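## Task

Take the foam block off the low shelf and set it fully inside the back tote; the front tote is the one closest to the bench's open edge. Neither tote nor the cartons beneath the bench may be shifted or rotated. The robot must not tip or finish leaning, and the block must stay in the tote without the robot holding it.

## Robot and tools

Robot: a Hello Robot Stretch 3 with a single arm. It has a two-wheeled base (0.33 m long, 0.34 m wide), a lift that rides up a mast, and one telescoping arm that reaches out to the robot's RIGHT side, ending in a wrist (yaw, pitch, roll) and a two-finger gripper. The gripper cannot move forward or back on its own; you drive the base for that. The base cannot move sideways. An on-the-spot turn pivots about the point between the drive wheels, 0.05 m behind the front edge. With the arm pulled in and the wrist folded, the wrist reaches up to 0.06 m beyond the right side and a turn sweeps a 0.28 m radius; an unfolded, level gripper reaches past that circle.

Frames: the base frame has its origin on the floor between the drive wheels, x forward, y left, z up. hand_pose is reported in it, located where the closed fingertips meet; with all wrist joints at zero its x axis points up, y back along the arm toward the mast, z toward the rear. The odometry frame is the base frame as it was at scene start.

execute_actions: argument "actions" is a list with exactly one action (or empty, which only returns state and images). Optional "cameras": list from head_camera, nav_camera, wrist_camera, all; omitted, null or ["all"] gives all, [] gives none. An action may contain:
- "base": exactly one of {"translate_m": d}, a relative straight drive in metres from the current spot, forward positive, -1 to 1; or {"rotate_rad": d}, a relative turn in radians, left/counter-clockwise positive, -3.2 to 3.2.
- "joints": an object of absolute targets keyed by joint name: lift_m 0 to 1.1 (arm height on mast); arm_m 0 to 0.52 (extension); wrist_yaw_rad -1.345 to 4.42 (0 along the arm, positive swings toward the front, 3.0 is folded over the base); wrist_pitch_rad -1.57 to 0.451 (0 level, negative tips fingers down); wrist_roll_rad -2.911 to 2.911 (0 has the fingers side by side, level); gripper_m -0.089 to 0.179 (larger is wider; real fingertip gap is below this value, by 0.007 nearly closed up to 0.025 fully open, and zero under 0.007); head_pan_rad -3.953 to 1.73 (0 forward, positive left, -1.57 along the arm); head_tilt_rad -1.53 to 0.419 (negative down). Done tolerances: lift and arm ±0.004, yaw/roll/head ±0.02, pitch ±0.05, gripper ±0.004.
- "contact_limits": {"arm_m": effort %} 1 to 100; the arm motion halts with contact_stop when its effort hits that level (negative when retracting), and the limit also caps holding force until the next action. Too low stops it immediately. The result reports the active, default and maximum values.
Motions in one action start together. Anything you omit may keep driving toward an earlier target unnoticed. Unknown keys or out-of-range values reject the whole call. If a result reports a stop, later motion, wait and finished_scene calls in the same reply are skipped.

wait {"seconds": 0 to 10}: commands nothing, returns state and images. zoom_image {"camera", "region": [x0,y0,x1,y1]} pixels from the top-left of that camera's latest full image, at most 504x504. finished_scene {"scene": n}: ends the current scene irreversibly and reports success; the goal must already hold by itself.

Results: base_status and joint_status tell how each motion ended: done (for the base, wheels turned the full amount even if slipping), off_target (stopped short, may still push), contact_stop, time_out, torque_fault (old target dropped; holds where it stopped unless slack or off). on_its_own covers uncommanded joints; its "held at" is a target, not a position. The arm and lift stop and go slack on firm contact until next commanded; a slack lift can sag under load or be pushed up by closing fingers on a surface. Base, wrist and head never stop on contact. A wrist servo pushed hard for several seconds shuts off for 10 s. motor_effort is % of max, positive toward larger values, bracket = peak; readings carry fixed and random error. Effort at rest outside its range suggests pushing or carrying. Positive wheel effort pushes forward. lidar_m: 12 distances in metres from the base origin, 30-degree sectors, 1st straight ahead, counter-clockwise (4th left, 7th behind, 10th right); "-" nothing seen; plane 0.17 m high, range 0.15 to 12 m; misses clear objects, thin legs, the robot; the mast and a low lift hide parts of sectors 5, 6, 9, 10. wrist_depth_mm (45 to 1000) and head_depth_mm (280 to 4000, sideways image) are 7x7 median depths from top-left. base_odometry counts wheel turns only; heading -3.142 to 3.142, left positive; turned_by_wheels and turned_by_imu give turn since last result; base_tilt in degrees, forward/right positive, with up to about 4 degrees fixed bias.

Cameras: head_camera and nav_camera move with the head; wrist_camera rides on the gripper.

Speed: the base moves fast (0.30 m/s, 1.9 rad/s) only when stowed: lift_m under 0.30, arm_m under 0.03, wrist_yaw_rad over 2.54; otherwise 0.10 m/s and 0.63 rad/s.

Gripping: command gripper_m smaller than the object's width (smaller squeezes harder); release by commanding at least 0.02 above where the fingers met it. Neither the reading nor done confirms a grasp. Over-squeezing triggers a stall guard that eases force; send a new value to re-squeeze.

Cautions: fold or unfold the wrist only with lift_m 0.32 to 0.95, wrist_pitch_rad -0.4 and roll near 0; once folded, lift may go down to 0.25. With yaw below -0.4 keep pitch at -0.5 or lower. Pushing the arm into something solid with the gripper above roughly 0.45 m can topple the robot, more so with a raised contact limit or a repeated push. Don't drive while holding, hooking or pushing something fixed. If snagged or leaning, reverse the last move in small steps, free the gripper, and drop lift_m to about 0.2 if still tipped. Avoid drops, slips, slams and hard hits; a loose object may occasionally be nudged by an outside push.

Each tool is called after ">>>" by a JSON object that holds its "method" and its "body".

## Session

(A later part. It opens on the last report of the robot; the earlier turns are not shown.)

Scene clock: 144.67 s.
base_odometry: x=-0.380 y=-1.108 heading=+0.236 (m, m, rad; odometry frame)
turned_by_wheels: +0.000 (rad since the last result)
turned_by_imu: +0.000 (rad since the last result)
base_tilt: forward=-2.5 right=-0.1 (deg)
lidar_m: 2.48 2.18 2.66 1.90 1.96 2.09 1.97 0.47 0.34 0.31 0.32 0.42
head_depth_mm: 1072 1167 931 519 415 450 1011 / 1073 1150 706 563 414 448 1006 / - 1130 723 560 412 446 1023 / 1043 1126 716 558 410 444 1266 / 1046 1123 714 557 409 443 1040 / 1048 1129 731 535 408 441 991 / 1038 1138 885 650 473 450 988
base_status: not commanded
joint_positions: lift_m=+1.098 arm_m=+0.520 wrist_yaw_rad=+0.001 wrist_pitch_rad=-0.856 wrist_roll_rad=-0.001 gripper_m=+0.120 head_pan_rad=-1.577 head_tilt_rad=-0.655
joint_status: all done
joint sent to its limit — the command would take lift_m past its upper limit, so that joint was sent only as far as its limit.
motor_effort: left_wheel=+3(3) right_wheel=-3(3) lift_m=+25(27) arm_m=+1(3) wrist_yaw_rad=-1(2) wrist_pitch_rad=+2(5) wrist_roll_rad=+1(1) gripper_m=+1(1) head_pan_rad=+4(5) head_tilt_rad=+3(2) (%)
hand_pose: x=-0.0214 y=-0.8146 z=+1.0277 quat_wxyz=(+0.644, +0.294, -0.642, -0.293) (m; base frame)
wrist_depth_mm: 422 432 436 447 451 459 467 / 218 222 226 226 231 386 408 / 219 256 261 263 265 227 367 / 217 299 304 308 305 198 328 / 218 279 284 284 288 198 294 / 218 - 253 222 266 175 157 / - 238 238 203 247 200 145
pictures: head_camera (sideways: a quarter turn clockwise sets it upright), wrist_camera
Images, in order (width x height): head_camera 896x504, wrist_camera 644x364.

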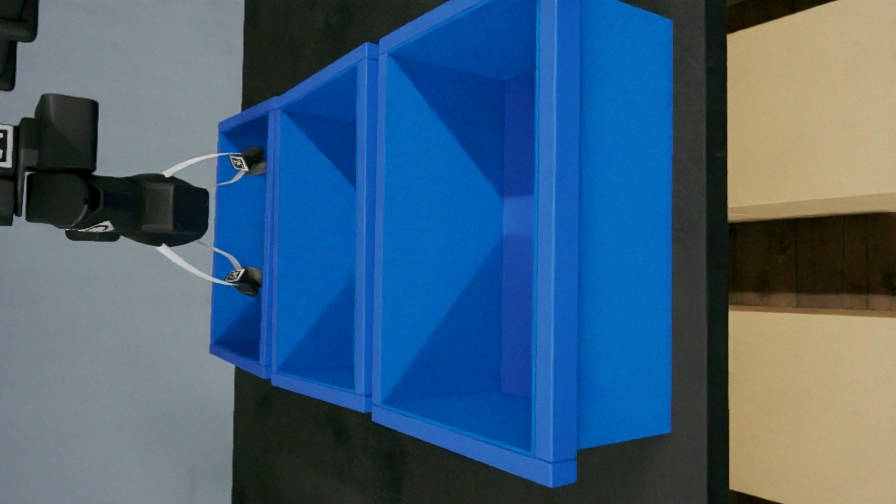

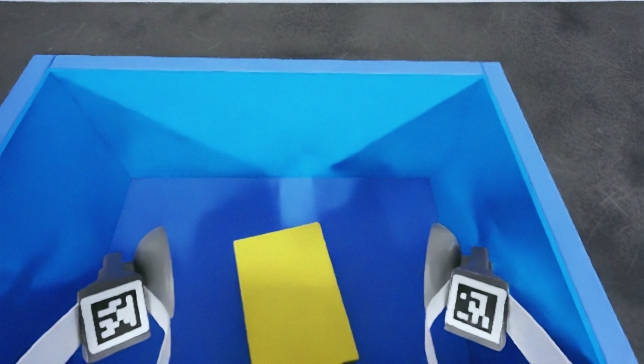

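>>> {"method": "execute_actions", "body": {"actions": [{"joints": {"wrist_pitch_rad": -0.3}}], "cameras": ["head_camera"]}}

>>> {"method": "execute_actions", "body": {"actions": [{"joints": {"arm_m": 0.05, "head_tilt_rad": -0.5}}], "cameras": ["nav_camera", "wrist_camera"]}}

Scene clock: 148.33 s.
base_odometry: x=-0.380 y=-1.108 heading=+0.236 (m, m, rad; odometry frame)
turned_by_wheels: +0.000 (rad since the last result)
turned_by_imu: +0.000 (rad since the last result)
base_tilt: forward=-2.6 right=-0.1 (deg)
lidar_m: 2.47 2.19 2.66 1.90 1.96 2.09 1.97 0.47 0.33 0.31 0.32 0.42
head_depth_mm: 1068 1170 931 518 415 450 1009 / 1069 1150 705 562 413 448 1004 / - 1146 721 560 412 446 1028 / 1050 1133 717 558 410 445 1258 / 1044 1123 715 557 409 442 1039 / 1045 1139 728 535 408 440 992 / 1043 1132 888 651 474 451 991
base_status: not commanded
joint_positions: lift_m=+1.098 arm_m=+0.520 wrist_yaw_rad=+0.001 wrist_pitch_rad=-0.324 wrist_roll_rad=-0.001 gripper_m=+0.120 head_pan_rad=-1.577 head_tilt_rad=-0.655
joint_status: all done
motor_effort: left_wheel=+3(3) right_wheel=-3(3) lift_m=+26(25) arm_m=+2(2) wrist_yaw_rad=-2(1) wrist_pitch_rad=+9(8) wrist_roll_rad=+1(1) gripper_m=+1(1) head_pan_rad=+4(4) head_tilt_rad=+2(2) (%)
hand_pose: x=-0.0212 y=-0.9000 z=+1.1326 quat_wxyz=(+0.699, +0.115, -0.697, -0.114) (m; base frame)
wrist_depth_mm: 401 406 412 424 426 439 446 / 428 426 442 458 460 476 487 / 450 458 468 477 493 494 520 / 493 493 500 515 526 538 564 / 509 525 531 539 555 558 568 / 432 - 447 442 447 463 462 / 387 236 236 243 245 303 390
pictures: head_camera (sideways: a quarter turn clockwise sets it upright)
Images, in order (width x height): head_camera 896x504.

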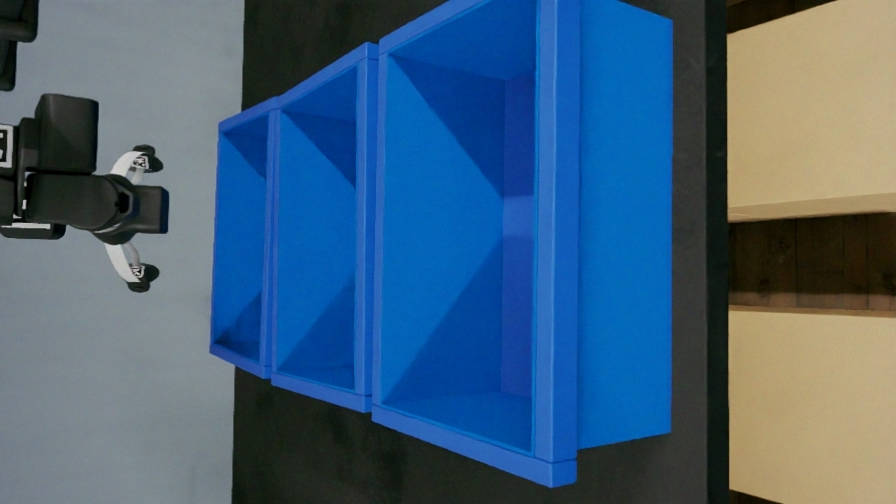

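Scene clock: 152.97 s.
base_odometry: x=-0.380 y=-1.108 heading=+0.236 (m, m, rad; odometry frame)
turned_by_wheels: +0.000 (rad since the last result)
turned_by_imu: +0.000 (rad since the last result)
base_tilt: forward=-2.6 right=-0.2 (deg)
lidar_m: 2.48 2.19 2.66 1.90 1.95 2.08 1.98 0.47 0.33 0.31 0.32 0.42
head_depth_mm: 1047 - - - 451 404 427 / 1034 - - - - 402 424 / 1038 - - - - 401 423 / 1049 1113 946 726 563 399 422 / 1044 1129 1179 563 561 391 419 / 1042 1121 1195 645 544 389 417 / 1035 1122 1185 849 575 396 424
base_status: not commanded
joint_positions: lift_m=+1.098 arm_m=+0.050 wrist_yaw_rad=+0.001 wrist_pitch_rad=-0.323 wrist_roll_rad=-0.001 gripper_m=+0.120 head_pan_rad=-1.577 head_tilt_rad=-0.507
joint_status: all done
motor_effort: left_wheel=+3(3) right_wheel=-2(2) lift_m=+26(26) arm_m=-3(3) wrist_yaw_rad=-1(2) wrist_pitch_rad=+8(8) wrist_roll_rad=+1(1) gripper_m=+0(0) head_pan_rad=+5(4) head_tilt_rad=+3(19) (%)
hand_pose: x=-0.0212 y=-0.4306 z=+1.1328 quat_wxyz=(+0.699, +0.114, -0.697, -0.114) (m; base frame)
wrist_depth_mm: 801 819 852 850 871 879 915 / 859 866 865 900 919 943 944 / 894 899 933 664 967 955 - / 684 712 469 485 649 729 721 / 538 548 489 499 500 561 566 / 447 - 295 300 285 462 459 / 389 275 283 291 302 259 387
pictures: nav_camera (sideways: a quarter turn counterclockwise sets it upright), wrist_camera
Images, in order (width x height): nav_camera 672x504, wrist_camera 644x364.

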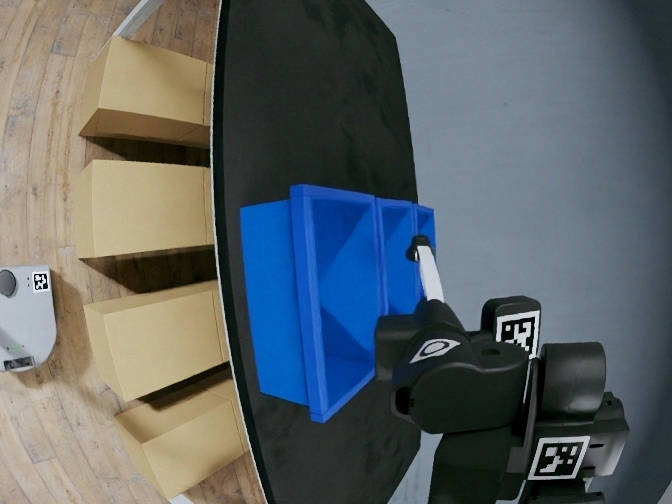

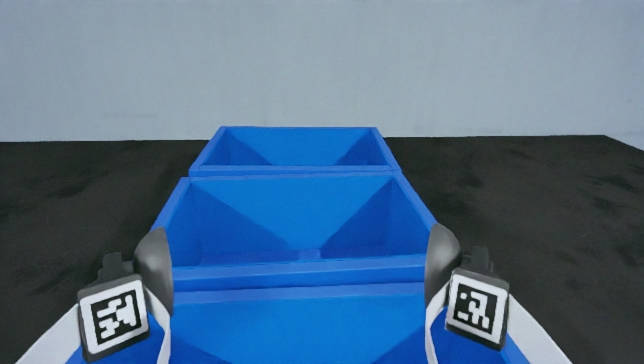

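>>> {"method": "finished_scene", "body": {"scene": 1}}

The scene is finished: the task was done.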